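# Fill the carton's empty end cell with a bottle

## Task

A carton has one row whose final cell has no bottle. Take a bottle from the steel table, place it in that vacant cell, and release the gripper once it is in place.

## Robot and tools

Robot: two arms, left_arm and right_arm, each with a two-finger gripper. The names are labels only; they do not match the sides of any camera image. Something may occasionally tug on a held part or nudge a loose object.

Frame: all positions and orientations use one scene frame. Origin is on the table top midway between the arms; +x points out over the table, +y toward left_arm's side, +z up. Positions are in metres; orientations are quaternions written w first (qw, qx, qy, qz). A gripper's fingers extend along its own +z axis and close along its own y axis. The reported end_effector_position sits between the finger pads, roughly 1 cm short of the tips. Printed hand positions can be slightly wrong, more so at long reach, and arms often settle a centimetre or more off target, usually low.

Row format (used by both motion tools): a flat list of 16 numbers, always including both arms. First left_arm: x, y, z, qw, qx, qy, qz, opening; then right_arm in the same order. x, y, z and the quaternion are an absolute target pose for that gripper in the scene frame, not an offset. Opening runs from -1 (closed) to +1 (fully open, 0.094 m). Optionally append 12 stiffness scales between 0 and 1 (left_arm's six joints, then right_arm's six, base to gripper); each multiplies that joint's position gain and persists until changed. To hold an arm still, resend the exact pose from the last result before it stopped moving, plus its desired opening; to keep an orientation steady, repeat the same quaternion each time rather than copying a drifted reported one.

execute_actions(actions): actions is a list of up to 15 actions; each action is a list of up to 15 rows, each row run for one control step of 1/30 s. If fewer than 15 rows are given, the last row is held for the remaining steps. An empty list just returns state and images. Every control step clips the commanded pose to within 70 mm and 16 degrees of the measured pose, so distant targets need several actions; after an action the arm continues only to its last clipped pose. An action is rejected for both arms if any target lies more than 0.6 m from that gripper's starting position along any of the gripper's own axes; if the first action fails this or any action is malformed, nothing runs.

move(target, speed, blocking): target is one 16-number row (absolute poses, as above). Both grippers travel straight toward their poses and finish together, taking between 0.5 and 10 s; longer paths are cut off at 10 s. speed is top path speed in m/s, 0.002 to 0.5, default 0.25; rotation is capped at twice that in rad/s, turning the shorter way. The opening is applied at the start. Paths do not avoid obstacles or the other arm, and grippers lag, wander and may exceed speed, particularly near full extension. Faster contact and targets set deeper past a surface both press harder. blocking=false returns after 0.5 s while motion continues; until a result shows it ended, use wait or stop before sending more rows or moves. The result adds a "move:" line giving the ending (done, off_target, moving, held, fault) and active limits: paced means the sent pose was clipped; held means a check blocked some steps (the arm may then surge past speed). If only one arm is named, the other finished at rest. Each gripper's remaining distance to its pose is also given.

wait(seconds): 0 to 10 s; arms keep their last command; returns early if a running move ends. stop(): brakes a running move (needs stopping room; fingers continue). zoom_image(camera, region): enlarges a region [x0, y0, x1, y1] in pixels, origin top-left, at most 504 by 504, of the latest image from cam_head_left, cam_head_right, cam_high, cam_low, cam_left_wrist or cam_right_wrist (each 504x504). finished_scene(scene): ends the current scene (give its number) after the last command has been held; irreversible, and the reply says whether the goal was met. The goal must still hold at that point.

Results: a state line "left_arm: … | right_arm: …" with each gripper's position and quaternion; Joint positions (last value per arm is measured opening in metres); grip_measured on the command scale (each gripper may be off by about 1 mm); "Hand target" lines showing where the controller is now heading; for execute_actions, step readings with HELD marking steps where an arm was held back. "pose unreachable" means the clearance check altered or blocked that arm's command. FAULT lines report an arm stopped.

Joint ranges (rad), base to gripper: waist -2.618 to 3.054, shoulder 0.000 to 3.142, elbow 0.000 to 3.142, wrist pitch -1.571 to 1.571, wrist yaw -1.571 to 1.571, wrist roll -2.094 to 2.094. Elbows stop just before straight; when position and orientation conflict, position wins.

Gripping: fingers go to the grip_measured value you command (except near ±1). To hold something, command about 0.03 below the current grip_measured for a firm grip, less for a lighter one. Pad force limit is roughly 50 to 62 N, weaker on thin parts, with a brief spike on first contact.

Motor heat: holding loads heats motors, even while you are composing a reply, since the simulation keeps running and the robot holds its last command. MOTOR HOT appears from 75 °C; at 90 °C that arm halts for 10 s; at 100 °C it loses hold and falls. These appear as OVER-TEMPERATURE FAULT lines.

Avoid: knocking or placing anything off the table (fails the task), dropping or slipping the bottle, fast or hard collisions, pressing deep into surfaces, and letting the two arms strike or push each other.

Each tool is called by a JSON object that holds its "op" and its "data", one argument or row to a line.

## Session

{"op": "execute_actions", "data": {
  "actions": []
}}

Scene clock: 0.00 s.
left_arm: end_effector_position=(+0.4869, +0.2207, +0.3790) grip_measured=+1.000 end_effector_quat_wxyz=(+0.663, -0.654, +0.364, -0.012) | right_arm: end_effector_position=(+0.6381, -0.3861, +0.3821) grip_measured=+1.000 end_effector_quat_wxyz=(+0.571, +0.030, +0.814, +0.100)
Joint positions: left_arm=[-0.458  2.238  2.495 -0.966 -1.384 -1.781  0.094] | right_arm=[-0.068  2.174  2.467 -0.635 -0.222  0.131  0.094]
Joint velocities: left_arm=[ 0.002 -0.007 -0.022 -0.022  0.051 -0.066  0.   ] | right_arm=[-0.012 -0.007 -0.007  0.022  0.051 -0.081  0.   ]
Motor temperatures (°C, as the motors report them): left_arm=[23 24 23 28 22 25] | right_arm=[24 23 25 26 24 24]
Hand target (left_arm): +0.485, +0.222, +0.378; +0.664, -0.650, +0.369, -0.001
Hand target (right_arm): +0.635, -0.386, +0.391; +0.577, +0.028, +0.810, +0.099
Joint stiffness scale: left_arm=[1. 1. 1. 1. 1. 1.] | right_arm=[1. 1. 1. 1. 1. 1.]

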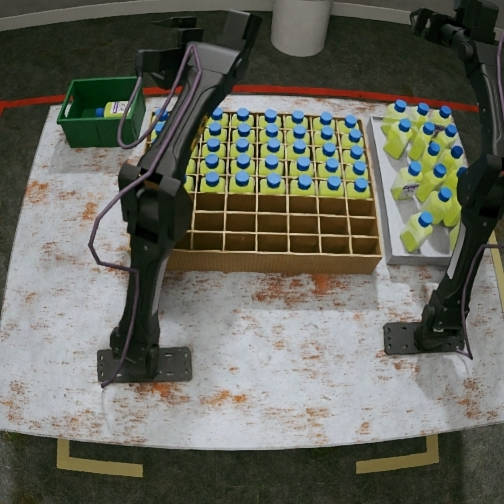

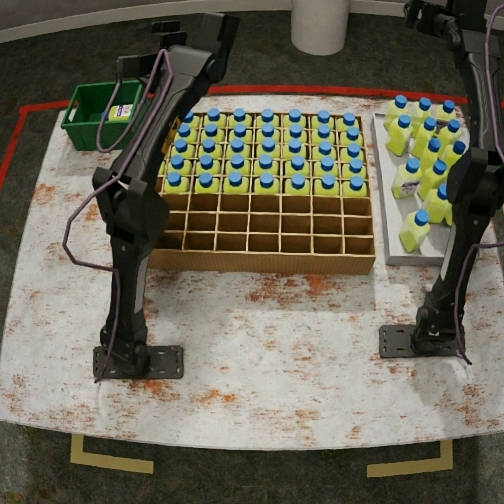

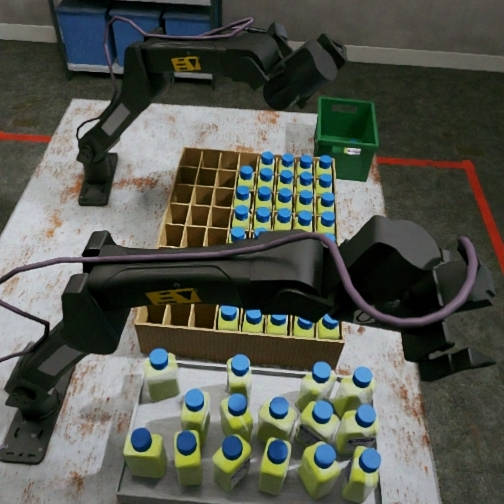

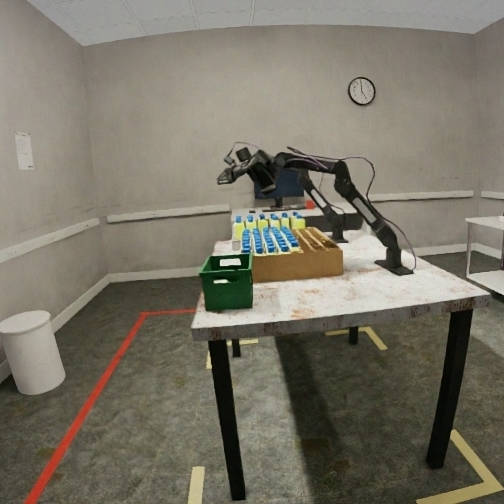

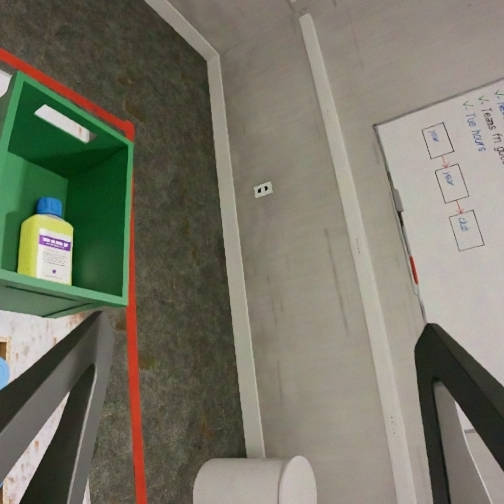

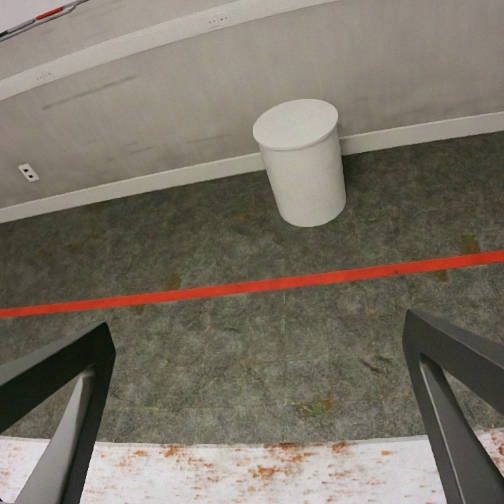

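{"op": "zoom_image", "data": {
  "camera": "cam_head_left",
  "region": [350, 90, 504, 280]
}}

{"op": "zoom_image", "data": {
  "camera": "cam_high",
  "region": [110, 300, 400, 504]
}}

{"op": "zoom_image", "data": {
  "camera": "cam_high",
  "region": [160, 130, 360, 260]
}}

Region (350, 90, 504, 280) of cam_head_left's 504x504 image, scaled by 2.653, with more detail than that image has; it fills the left 409 columns of this view, and the rest is white.

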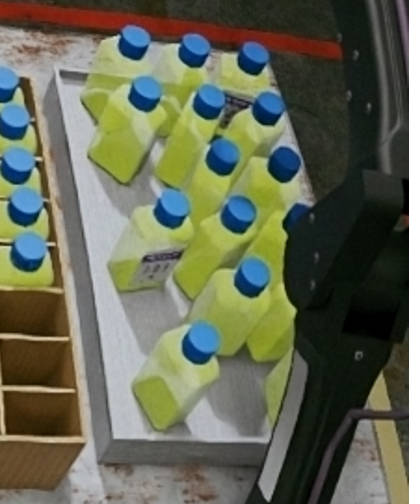

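Region (110, 300, 400, 504) of cam_high's 504x504 image, scaled by 1.738, with more detail than that image has; it fills the top 355 rows of this view, and the rest is white.

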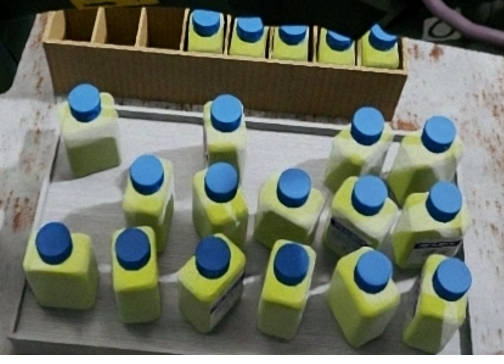

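Region (160, 130, 360, 260) of cam_high's 504x504 image, scaled by 2.520, with more detail than that image has; it fills the top 328 rows of this view, and the rest is white.

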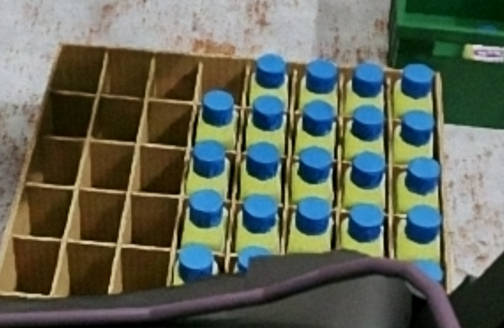

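{"op": "move", "data": {
  "target": [0.25, -0.30, 0.25, 0.4025, 0.4722, 0.7412, -0.2564, 0.2, 0.14, -0.53, 0.35, 0.4967, 0.4096, 0.7094, -0.2868, 1.0],
  "speed": 0.25
}}

Scene clock: 14.77 s.
left_arm: end_effector_position=(+0.2666, -0.2983, +0.2575) grip_measured=+0.202 end_effector_quat_wxyz=(+0.415, +0.457, +0.741, -0.265) | right_arm: end_effector_position=(+0.1461, -0.5300, +0.3519) grip_measured=+1.000 end_effector_quat_wxyz=(+0.505, +0.410, +0.702, -0.290)
Joint positions: left_arm=[-1.129  2.085  1.993 -0.45   0.058  0.018  0.056] | right_arm=[-0.403  0.575  1.097 -0.917  0.578  0.231  0.094]
Joint velocities: left_arm=[-0.007 -0.012  0.007 -0.022 -0.037 -0.022 -0.001] | right_arm=[-0.012 -0.007  0.002 -0.037 -0.037 -0.022  0.   ]
Motor temperatures (°C, as the motors report them): left_arm=[23 27 24 29 22 25] | right_arm=[24 26 26 29 24 24]
Hand target (left_arm): +0.260, -0.302, +0.252; +0.404, +0.468, +0.740, -0.264
Hand target (right_arm): +0.141, -0.528, +0.345; +0.500, +0.408, +0.707, -0.290
Off the commanded pose (left_arm): 0.018 m, 2 deg.
Off the commanded pose (right_arm): 0.006 m, 1 deg.
Joint stiffness scale: left_arm=[1. 1. 1. 1. 1. 1.] | right_arm=[1. 1. 1. 1. 1. 1.]
move: off_target (left_arm)

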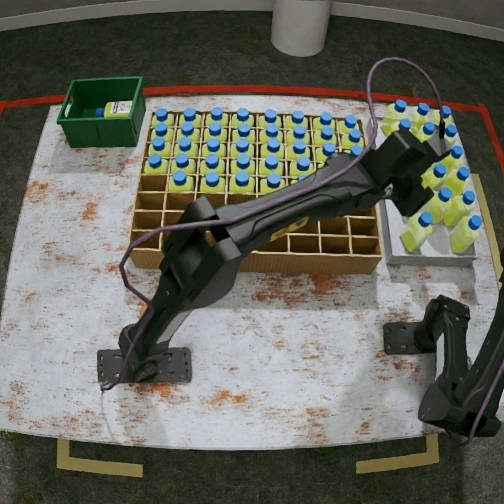

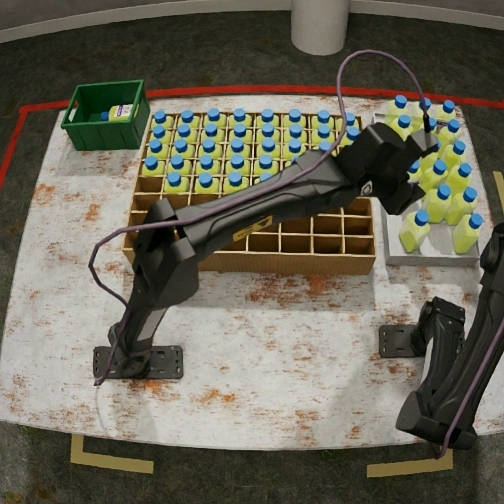

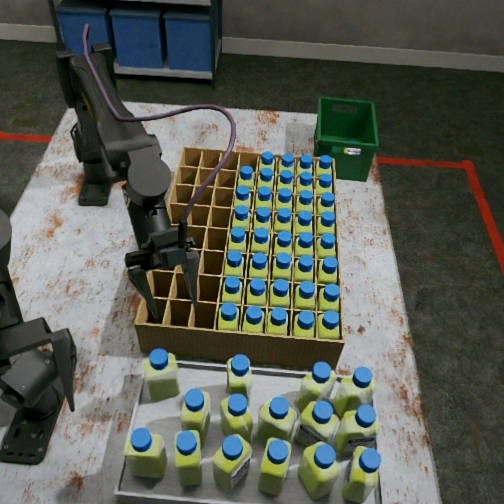

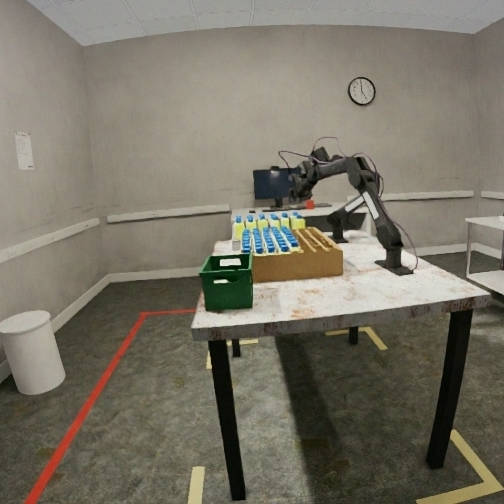

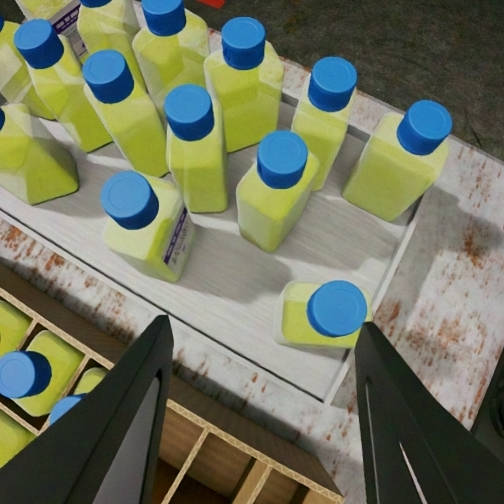

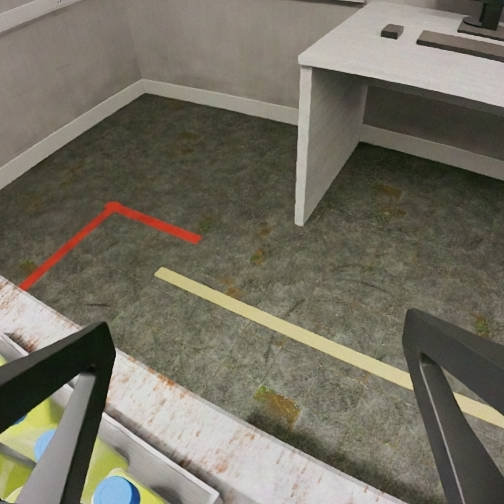

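{"op": "zoom_image", "data": {
  "camera": "cam_left_wrist",
  "region": [252, 250, 412, 370]
}}

Region (252, 250, 412, 370) of cam_left_wrist's 504x504 image, scaled by 3.150, with more detail than that image has; it fills the top 378 rows of this view, and the rest is white.

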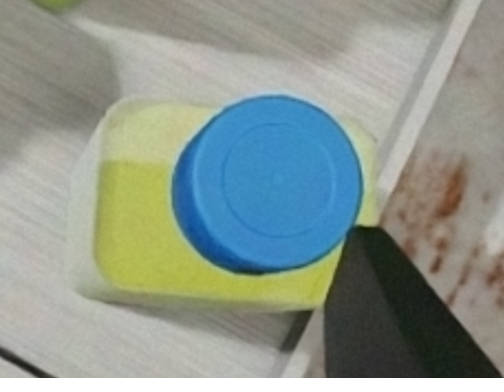

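{"op": "move", "data": {
  "target": [0.2423, -0.3301, 0.2265, 0.4025, 0.4722, 0.7412, -0.2564, 0.6, 0.1461, -0.53, 0.3519, 0.505, 0.41, 0.702, -0.29, 1.0],
  "speed": 0.08
}}

{"op": "zoom_image", "data": {
  "camera": "cam_left_wrist",
  "region": [172, 250, 352, 430]
}}

Scene clock: 20.97 s.
left_arm: end_effector_position=(+0.2449, -0.3273, +0.2253) grip_measured=+0.598 end_effector_quat_wxyz=(+0.402, +0.474, +0.741, -0.257) | right_arm: end_effector_position=(+0.1465, -0.5298, +0.3518) grip_measured=+1.000 end_effector_quat_wxyz=(+0.505, +0.409, +0.703, -0.289)
Joint positions: left_arm=[-1.194  2.169  2.025 -0.433  0.016  0.01   0.075] | right_arm=[-0.403  0.575  1.097 -0.917  0.576  0.229  0.094]
Joint velocities: left_arm=[ 0.012 -0.017  0.007 -0.095  0.051 -0.022  0.   ] | right_arm=[-0.002 -0.002 -0.012 -0.037 -0.051  0.037  0.   ]
Motor temperatures (°C, as the motors report them): left_arm=[23 28 24 30 22 25] | right_arm=[24 25 26 29 24 24]
Hand target (left_arm): +0.243, -0.331, +0.227; +0.402, +0.472, +0.741, -0.257
Hand target (right_arm): +0.146, -0.530, +0.352; +0.505, +0.410, +0.702, -0.290
Off the commanded pose (left_arm): 0.004 m, 0 deg.
Off the commanded pose (right_arm): 0.000 m, 0 deg.
Joint stiffness scale: left_arm=[1. 1. 1. 1. 1. 1.] | right_arm=[1. 1. 1. 1. 1. 1.]
move: done

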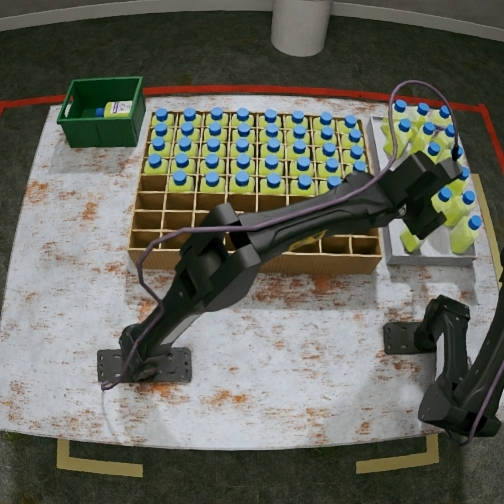

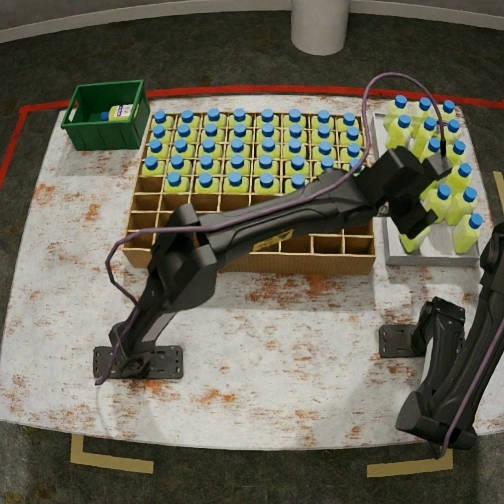

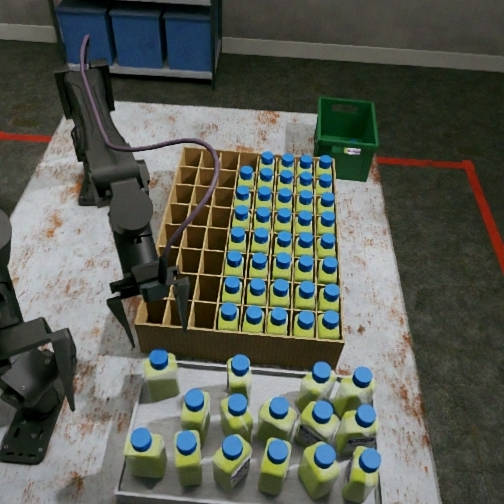

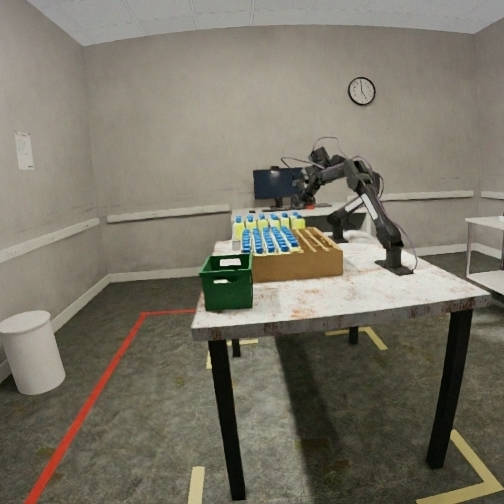

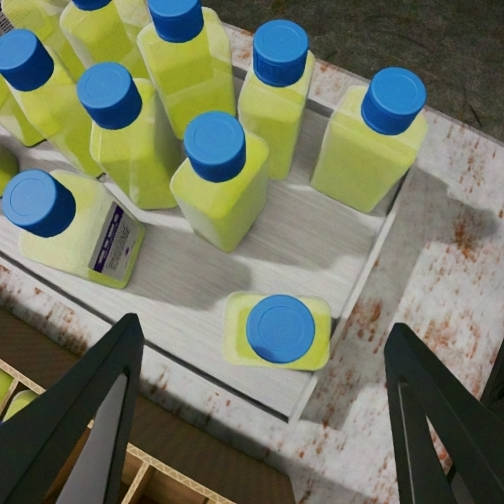

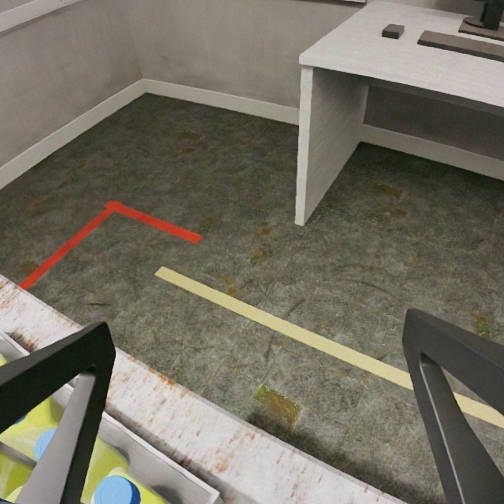

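Region (172, 250, 352, 430) of cam_left_wrist's 504x504 image, scaled by 2.800, with more detail than that image has.

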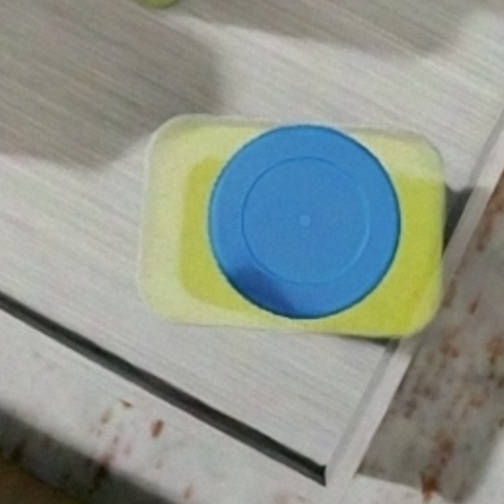

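{"op": "move", "data": {
  "target": [0.2405, -0.3405, 0.203, 0.4025, 0.4722, 0.7412, -0.2564, 0.6, 0.1461, -0.53, 0.3519, 0.505, 0.41, 0.702, -0.29, 1.0],
  "speed": 0.05
}}

{"op": "zoom_image", "data": {
  "camera": "cam_left_wrist",
  "region": [172, 270, 352, 450]
}}

{"op": "zoom_image", "data": {
  "camera": "cam_high",
  "region": [80, 260, 260, 420]
}}

Scene clock: 23.67 s.
left_arm: end_effector_position=(+0.2456, -0.3402, +0.2199) grip_measured=+0.598 end_effector_quat_wxyz=(+0.415, +0.469, +0.734, -0.264) | right_arm: end_effector_position=(+0.1465, -0.5298, +0.3518) grip_measured=+1.000 end_effector_quat_wxyz=(+0.505, +0.409, +0.703, -0.289)
Joint positions: left_arm=[-1.205  2.2    2.025 -0.368  0.004  0.004  0.075] | right_arm=[-0.403  0.575  1.097 -0.917  0.576  0.229  0.094]
Joint velocities: left_arm=[ 0.012  0.002  0.007  0.066  0.007 -0.037 -0.   ] | right_arm=[ 0.022 -0.007  0.002 -0.007 -0.095  0.007  0.   ]
Motor temperatures (°C, as the motors report them): left_arm=[23 28 25 30 22 25] | right_arm=[24 25 26 30 24 24]
Hand target (left_arm): +0.241, -0.341, +0.203; +0.402, +0.472, +0.741, -0.257
Hand target (right_arm): +0.146, -0.530, +0.352; +0.505, +0.410, +0.702, -0.290
Off the commanded pose (left_arm): 0.018 m, 2 deg.
Off the commanded pose (right_arm): 0.000 m, 0 deg.
Joint stiffness scale: left_arm=[1. 1. 1. 1. 1. 1.] | right_arm=[1. 1. 1. 1. 1. 1.]
move: off_target (left_arm)

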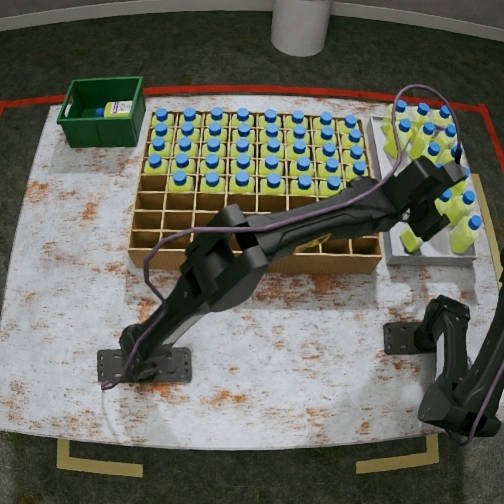

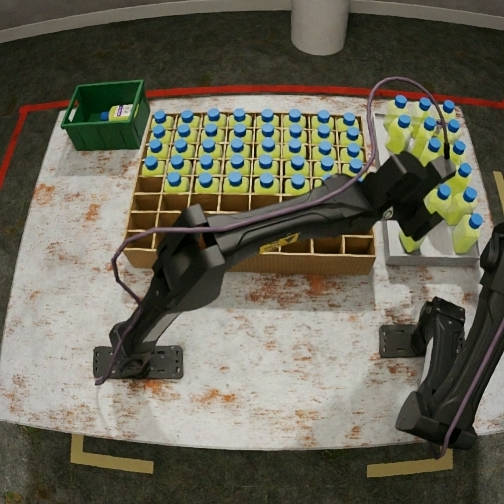

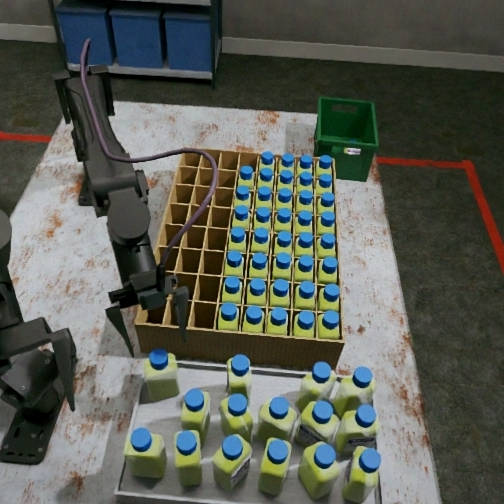

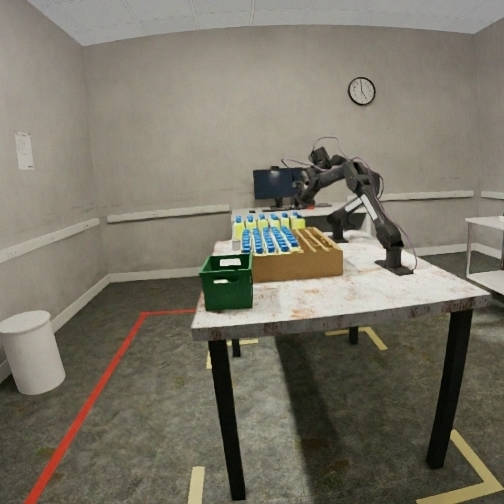

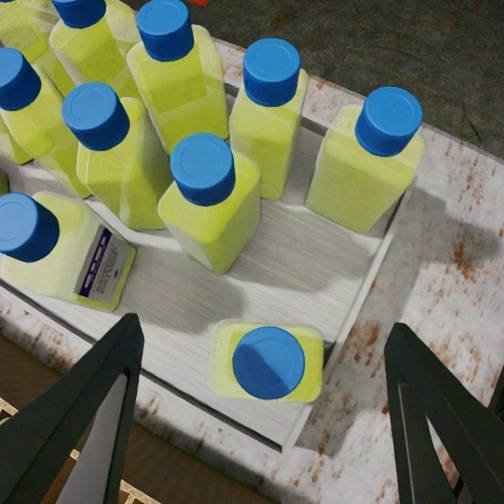

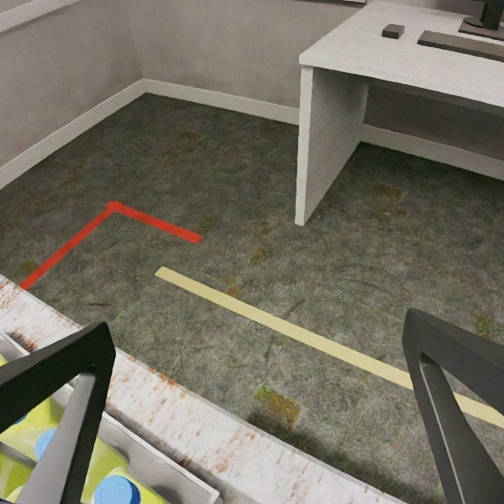

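Region (172, 270, 352, 450) of cam_left_wrist's 504x504 image, scaled by 2.800, with more detail than that image has.

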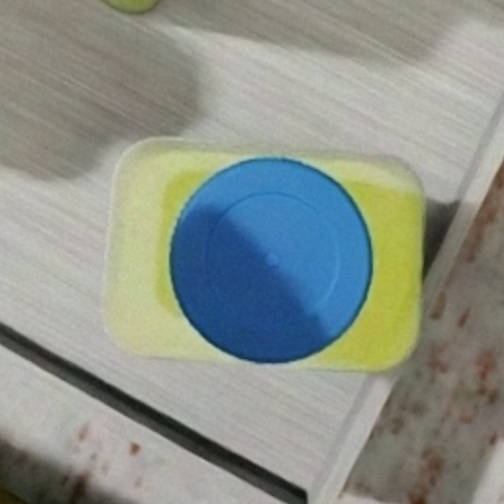

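Region (80, 260, 260, 420) of cam_high's 504x504 image, scaled by 2.800, with more detail than that image has.

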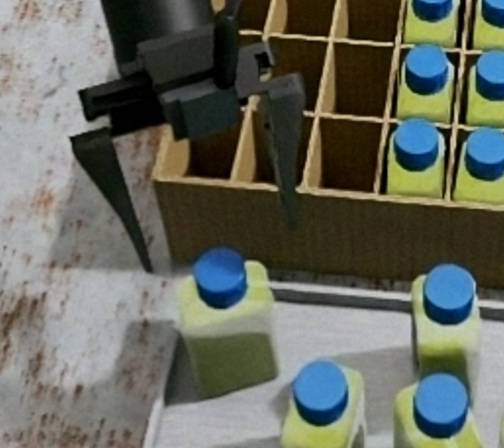

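{"op": "move", "data": {
  "target": [0.241, -0.340, 0.192, 0.4025, 0.4722, 0.7412, -0.2564, 0.6, 0.1461, -0.53, 0.3519, 0.505, 0.41, 0.702, -0.29, 1.0],
  "speed": 0.04
}}

{"op": "zoom_image", "data": {
  "camera": "cam_left_wrist",
  "region": [172, 270, 352, 450]
}}

{"op": "zoom_image", "data": {
  "camera": "cam_high",
  "region": [80, 260, 260, 420]
}}

Scene clock: 26.50 s.
left_arm: end_effector_position=(+0.2456, -0.3400, +0.2062) grip_measured=+0.598 end_effector_quat_wxyz=(+0.413, +0.469, +0.735, -0.263) | right_arm: end_effector_position=(+0.1465, -0.5298, +0.3518) grip_measured=+1.000 end_effector_quat_wxyz=(+0.505, +0.409, +0.703, -0.289)
Joint positions: left_arm=[-1.205  2.2    1.975 -0.323  0.003  0.004  0.075] | right_arm=[-0.403  0.575  1.097 -0.917  0.576  0.229  0.094]
Joint velocities: left_arm=[ 0.012 -0.007 -0.002 -0.022  0.051 -0.037 -0.   ] | right_arm=[ 0.007 -0.002 -0.007 -0.007  0.051 -0.022  0.   ]
Motor temperatures (°C, as the motors report them): left_arm=[23 29 25 31 22 25] | right_arm=[24 25 26 30 24 24]
Hand target (left_arm): +0.241, -0.341, +0.192; +0.403, +0.472, +0.741, -0.256
Hand target (right_arm): +0.146, -0.530, +0.352; +0.505, +0.410, +0.702, -0.290
Off the commanded pose (left_arm): 0.015 m, 2 deg.
Off the commanded pose (right_arm): 0.000 m, 0 deg.
Joint stiffness scale: left_arm=[1. 1. 1. 1. 1. 1.] | right_arm=[1. 1. 1. 1. 1. 1.]
move: off_target (left_arm)

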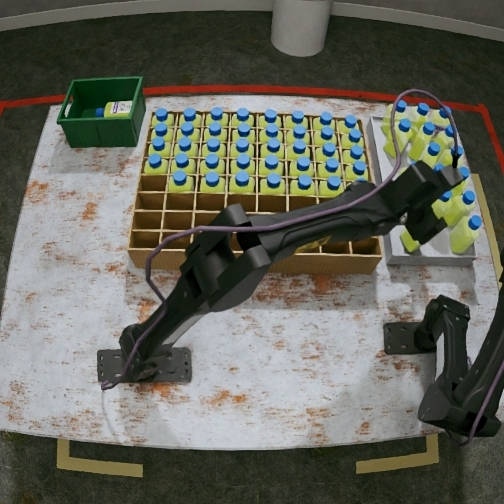

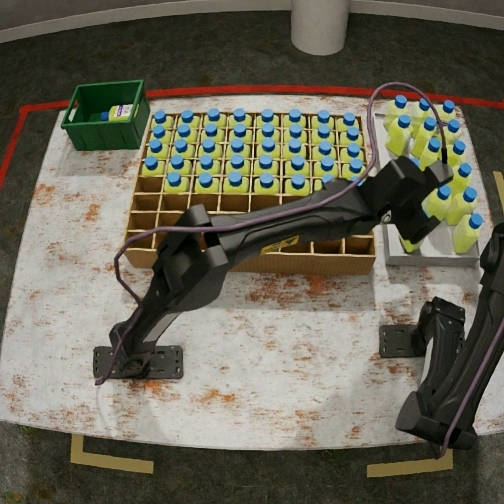

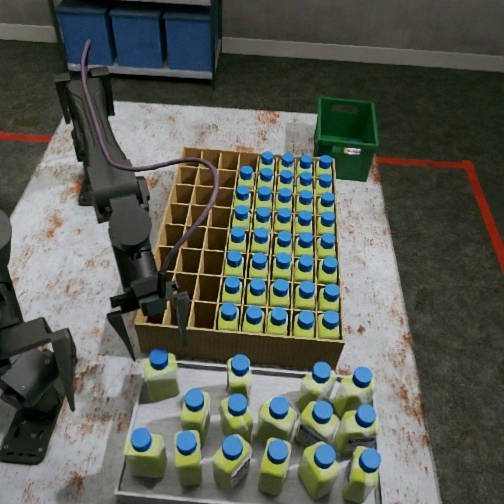

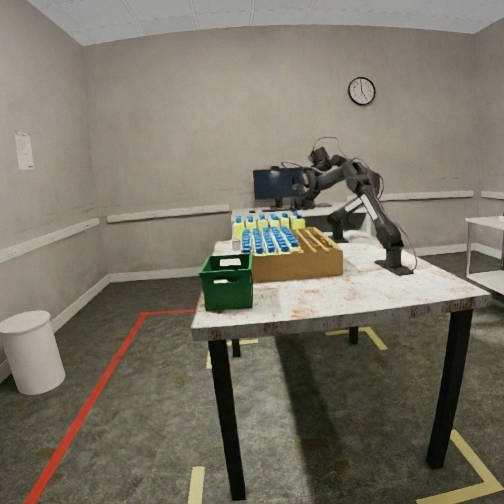

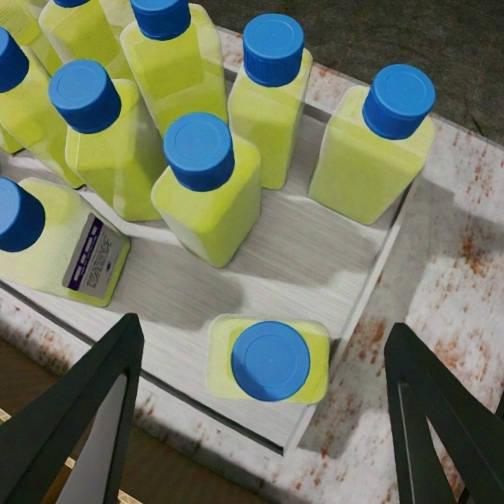

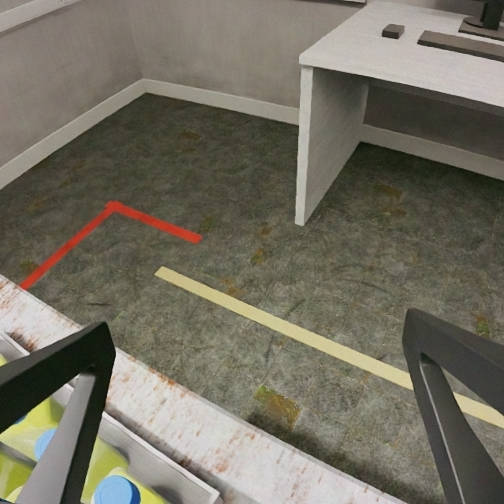

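Region (172, 270, 352, 450) of cam_left_wrist's 504x504 image, scaled by 2.800, with more detail than that image has.

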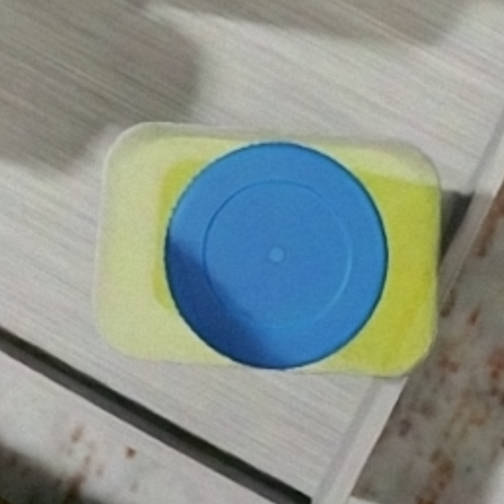

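Region (80, 260, 260, 420) of cam_high's 504x504 image, scaled by 2.800, with more detail than that image has.

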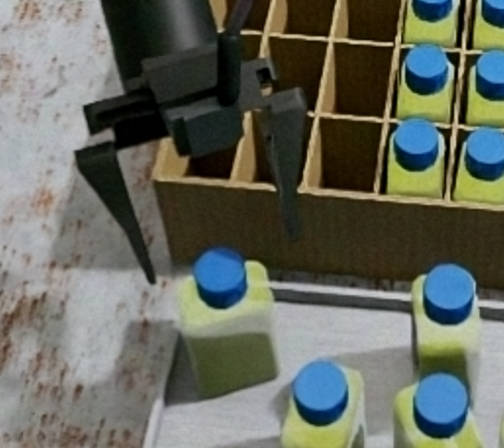

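{"op": "move", "data": {
  "target": [0.240, -0.340, 0.185, 0.4025, 0.4722, 0.7412, -0.2564, 0.6, 0.1461, -0.53, 0.3519, 0.505, 0.41, 0.702, -0.29, 1.0],
  "speed": 0.03
}}

{"op": "zoom_image", "data": {
  "camera": "cam_left_wrist",
  "region": [172, 270, 352, 450]
}}

Scene clock: 29.73 s.
left_arm: end_effector_position=(+0.2456, -0.3399, +0.1985) grip_measured=+0.598 end_effector_quat_wxyz=(+0.413, +0.469, +0.735, -0.262) | right_arm: end_effector_position=(+0.1465, -0.5298, +0.3518) grip_measured=+1.000 end_effector_quat_wxyz=(+0.505, +0.409, +0.703, -0.289)
Joint positions: left_arm=[-1.205  2.2    1.944 -0.293  0.003  0.004  0.075] | right_arm=[-0.403  0.575  1.097 -0.917  0.576  0.229  0.094]
Joint velocities: left_arm=[ 0.017 -0.007 -0.012  0.066  0.095  0.081 -0.   ] | right_arm=[ 0.007 -0.002 -0.007 -0.051  0.037 -0.007  0.   ]
Motor temperatures (°C, as the motors report them): left_arm=[23 29 25 31 22 25] | right_arm=[24 25 26 30 24 24]
Hand target (left_arm): +0.240, -0.340, +0.185; +0.402, +0.472, +0.741, -0.256
Hand target (right_arm): +0.146, -0.530, +0.352; +0.505, +0.410, +0.702, -0.290
Off the commanded pose (left_arm): 0.015 m, 2 deg.
Off the commanded pose (right_arm): 0.000 m, 0 deg.
Joint stiffness scale: left_arm=[1. 1. 1. 1. 1. 1.] | right_arm=[1. 1. 1. 1. 1. 1.]
move: off_target (left_arm)

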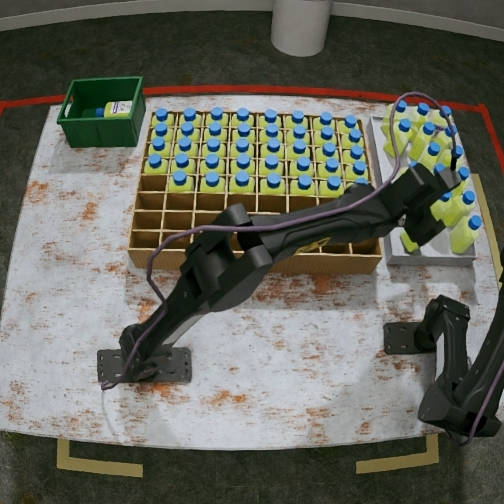

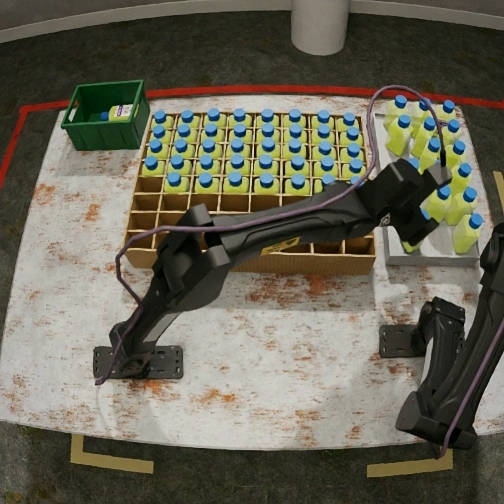

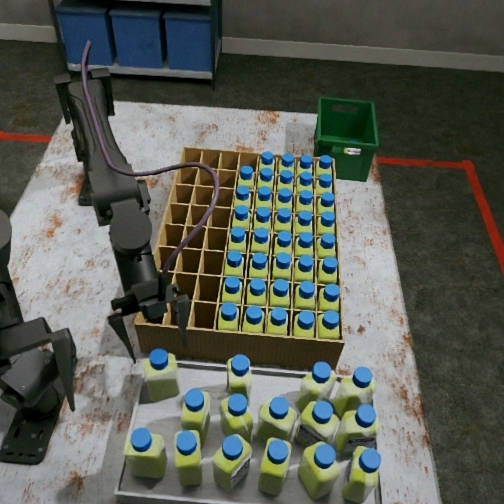

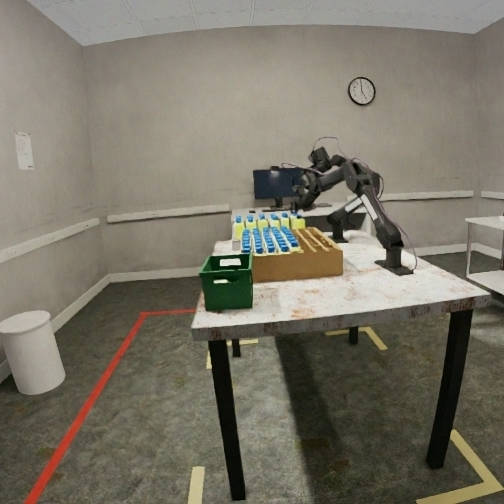

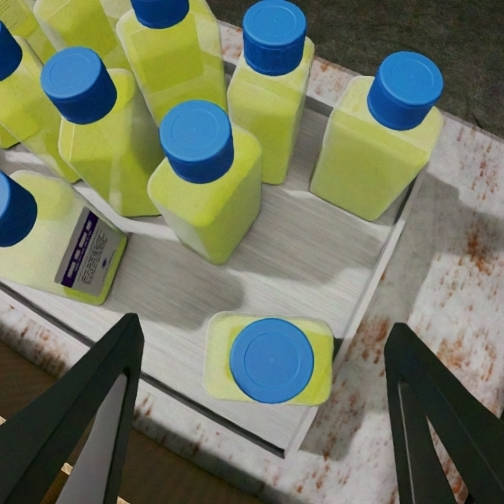

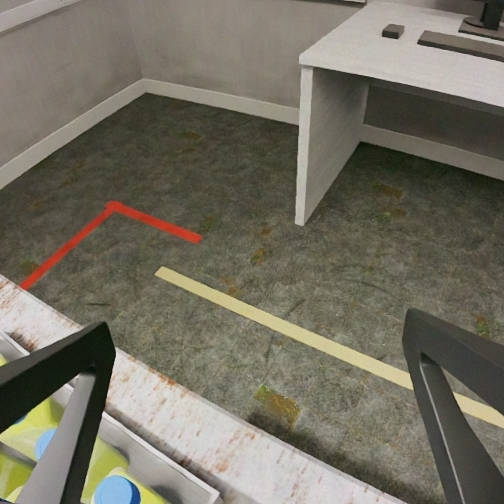

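Region (172, 270, 352, 450) of cam_left_wrist's 504x504 image, scaled by 2.800, with more detail than that image has.

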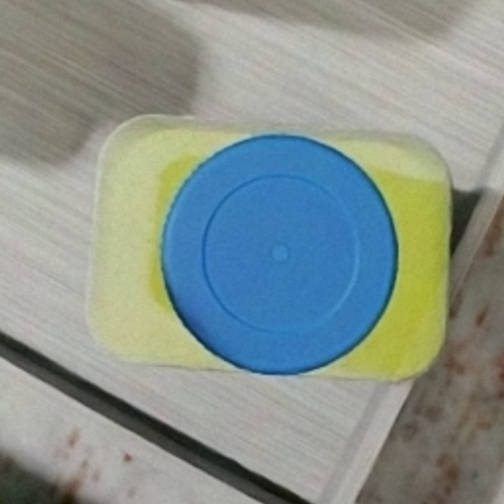

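{"op": "move", "data": {
  "target": [0.240, -0.340, 0.185, 0.4025, 0.4722, 0.7412, -0.2564, -0.53, 0.1461, -0.53, 0.3519, 0.505, 0.41, 0.702, -0.29, 1.0],
  "speed": 0.03
}}

{"op": "zoom_image", "data": {
  "camera": "cam_high",
  "region": [80, 260, 260, 420]
}}

Scene clock: 31.17 s.
left_arm: end_effector_position=(+0.2460, -0.3405, +0.1996) grip_measured=-0.528 end_effector_quat_wxyz=(+0.415, +0.468, +0.734, -0.263) | right_arm: end_effector_position=(+0.1465, -0.5298, +0.3518) grip_measured=+1.000 end_effector_quat_wxyz=(+0.505, +0.409, +0.703, -0.289)
Joint positions: left_arm=[-1.205  2.2    1.944 -0.288  0.003  0.004  0.022] | right_arm=[-0.403  0.575  1.097 -0.917  0.576  0.229  0.094]
Joint velocities: left_arm=[-0.017 -0.002 -0.007 -0.007 -0.051 -0.007  0.   ] | right_arm=[ 0.002  0.002  0.002 -0.037  0.007  0.051  0.   ]
Motor temperatures (°C, as the motors report them): left_arm=[23 29 25 31 22 25] | right_arm=[24 24 26 30 24 24]
Hand target (left_arm): +0.240, -0.340, +0.185; +0.403, +0.472, +0.741, -0.256
Hand target (right_arm): +0.146, -0.530, +0.352; +0.505, +0.410, +0.702, -0.290
Off the commanded pose (left_arm): 0.016 m, 2 deg.
Off the commanded pose (right_arm): 0.000 m, 0 deg.
Joint stiffness scale: left_arm=[1. 1. 1. 1. 1. 1.] | right_arm=[1. 1. 1. 1. 1. 1.]
move: off_target (left_arm)

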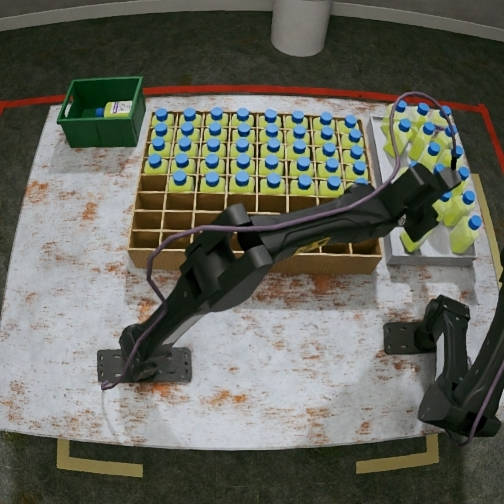

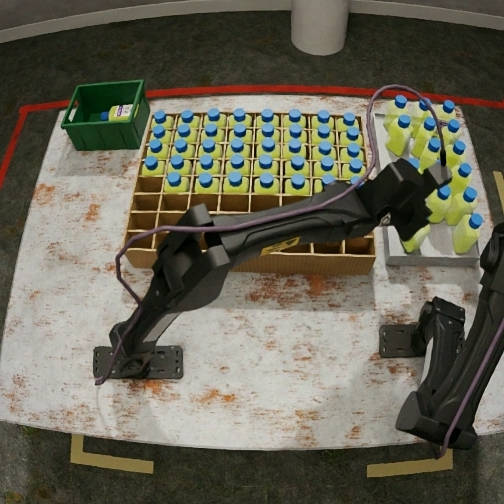

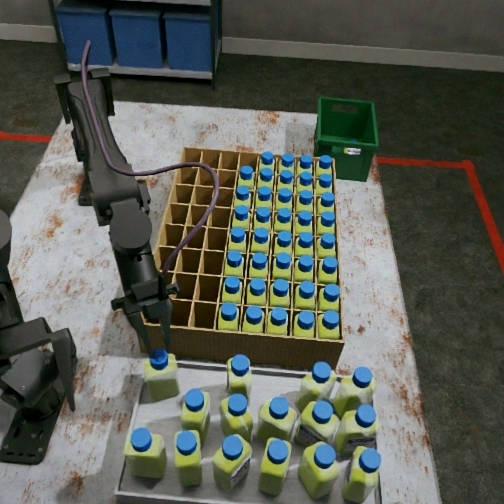

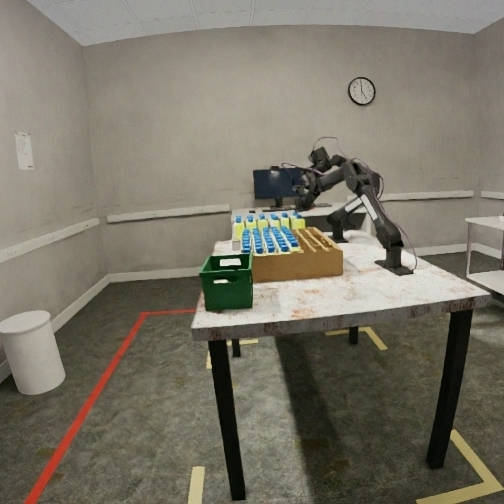

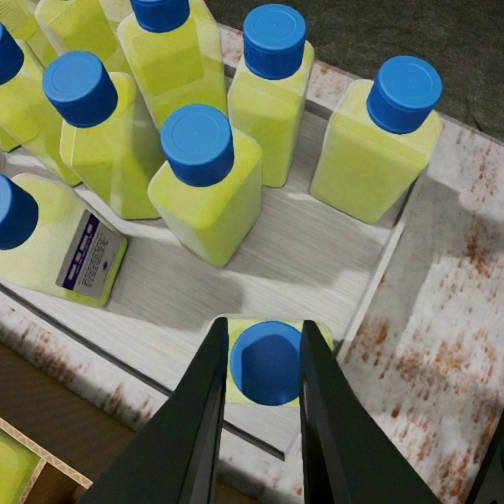

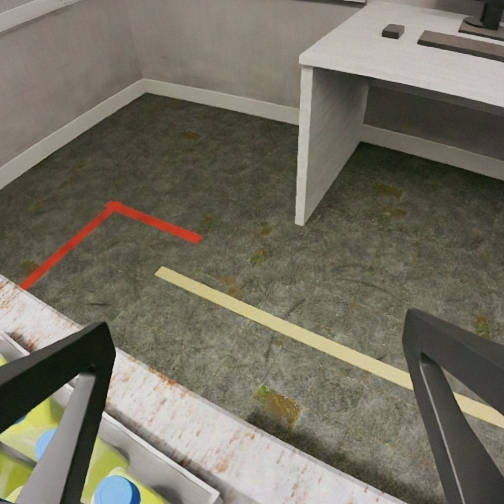

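Region (80, 260, 260, 420) of cam_high's 504x504 image, scaled by 2.800, with more detail than that image has.

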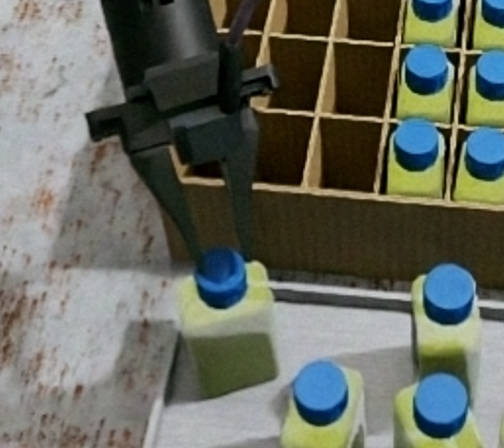

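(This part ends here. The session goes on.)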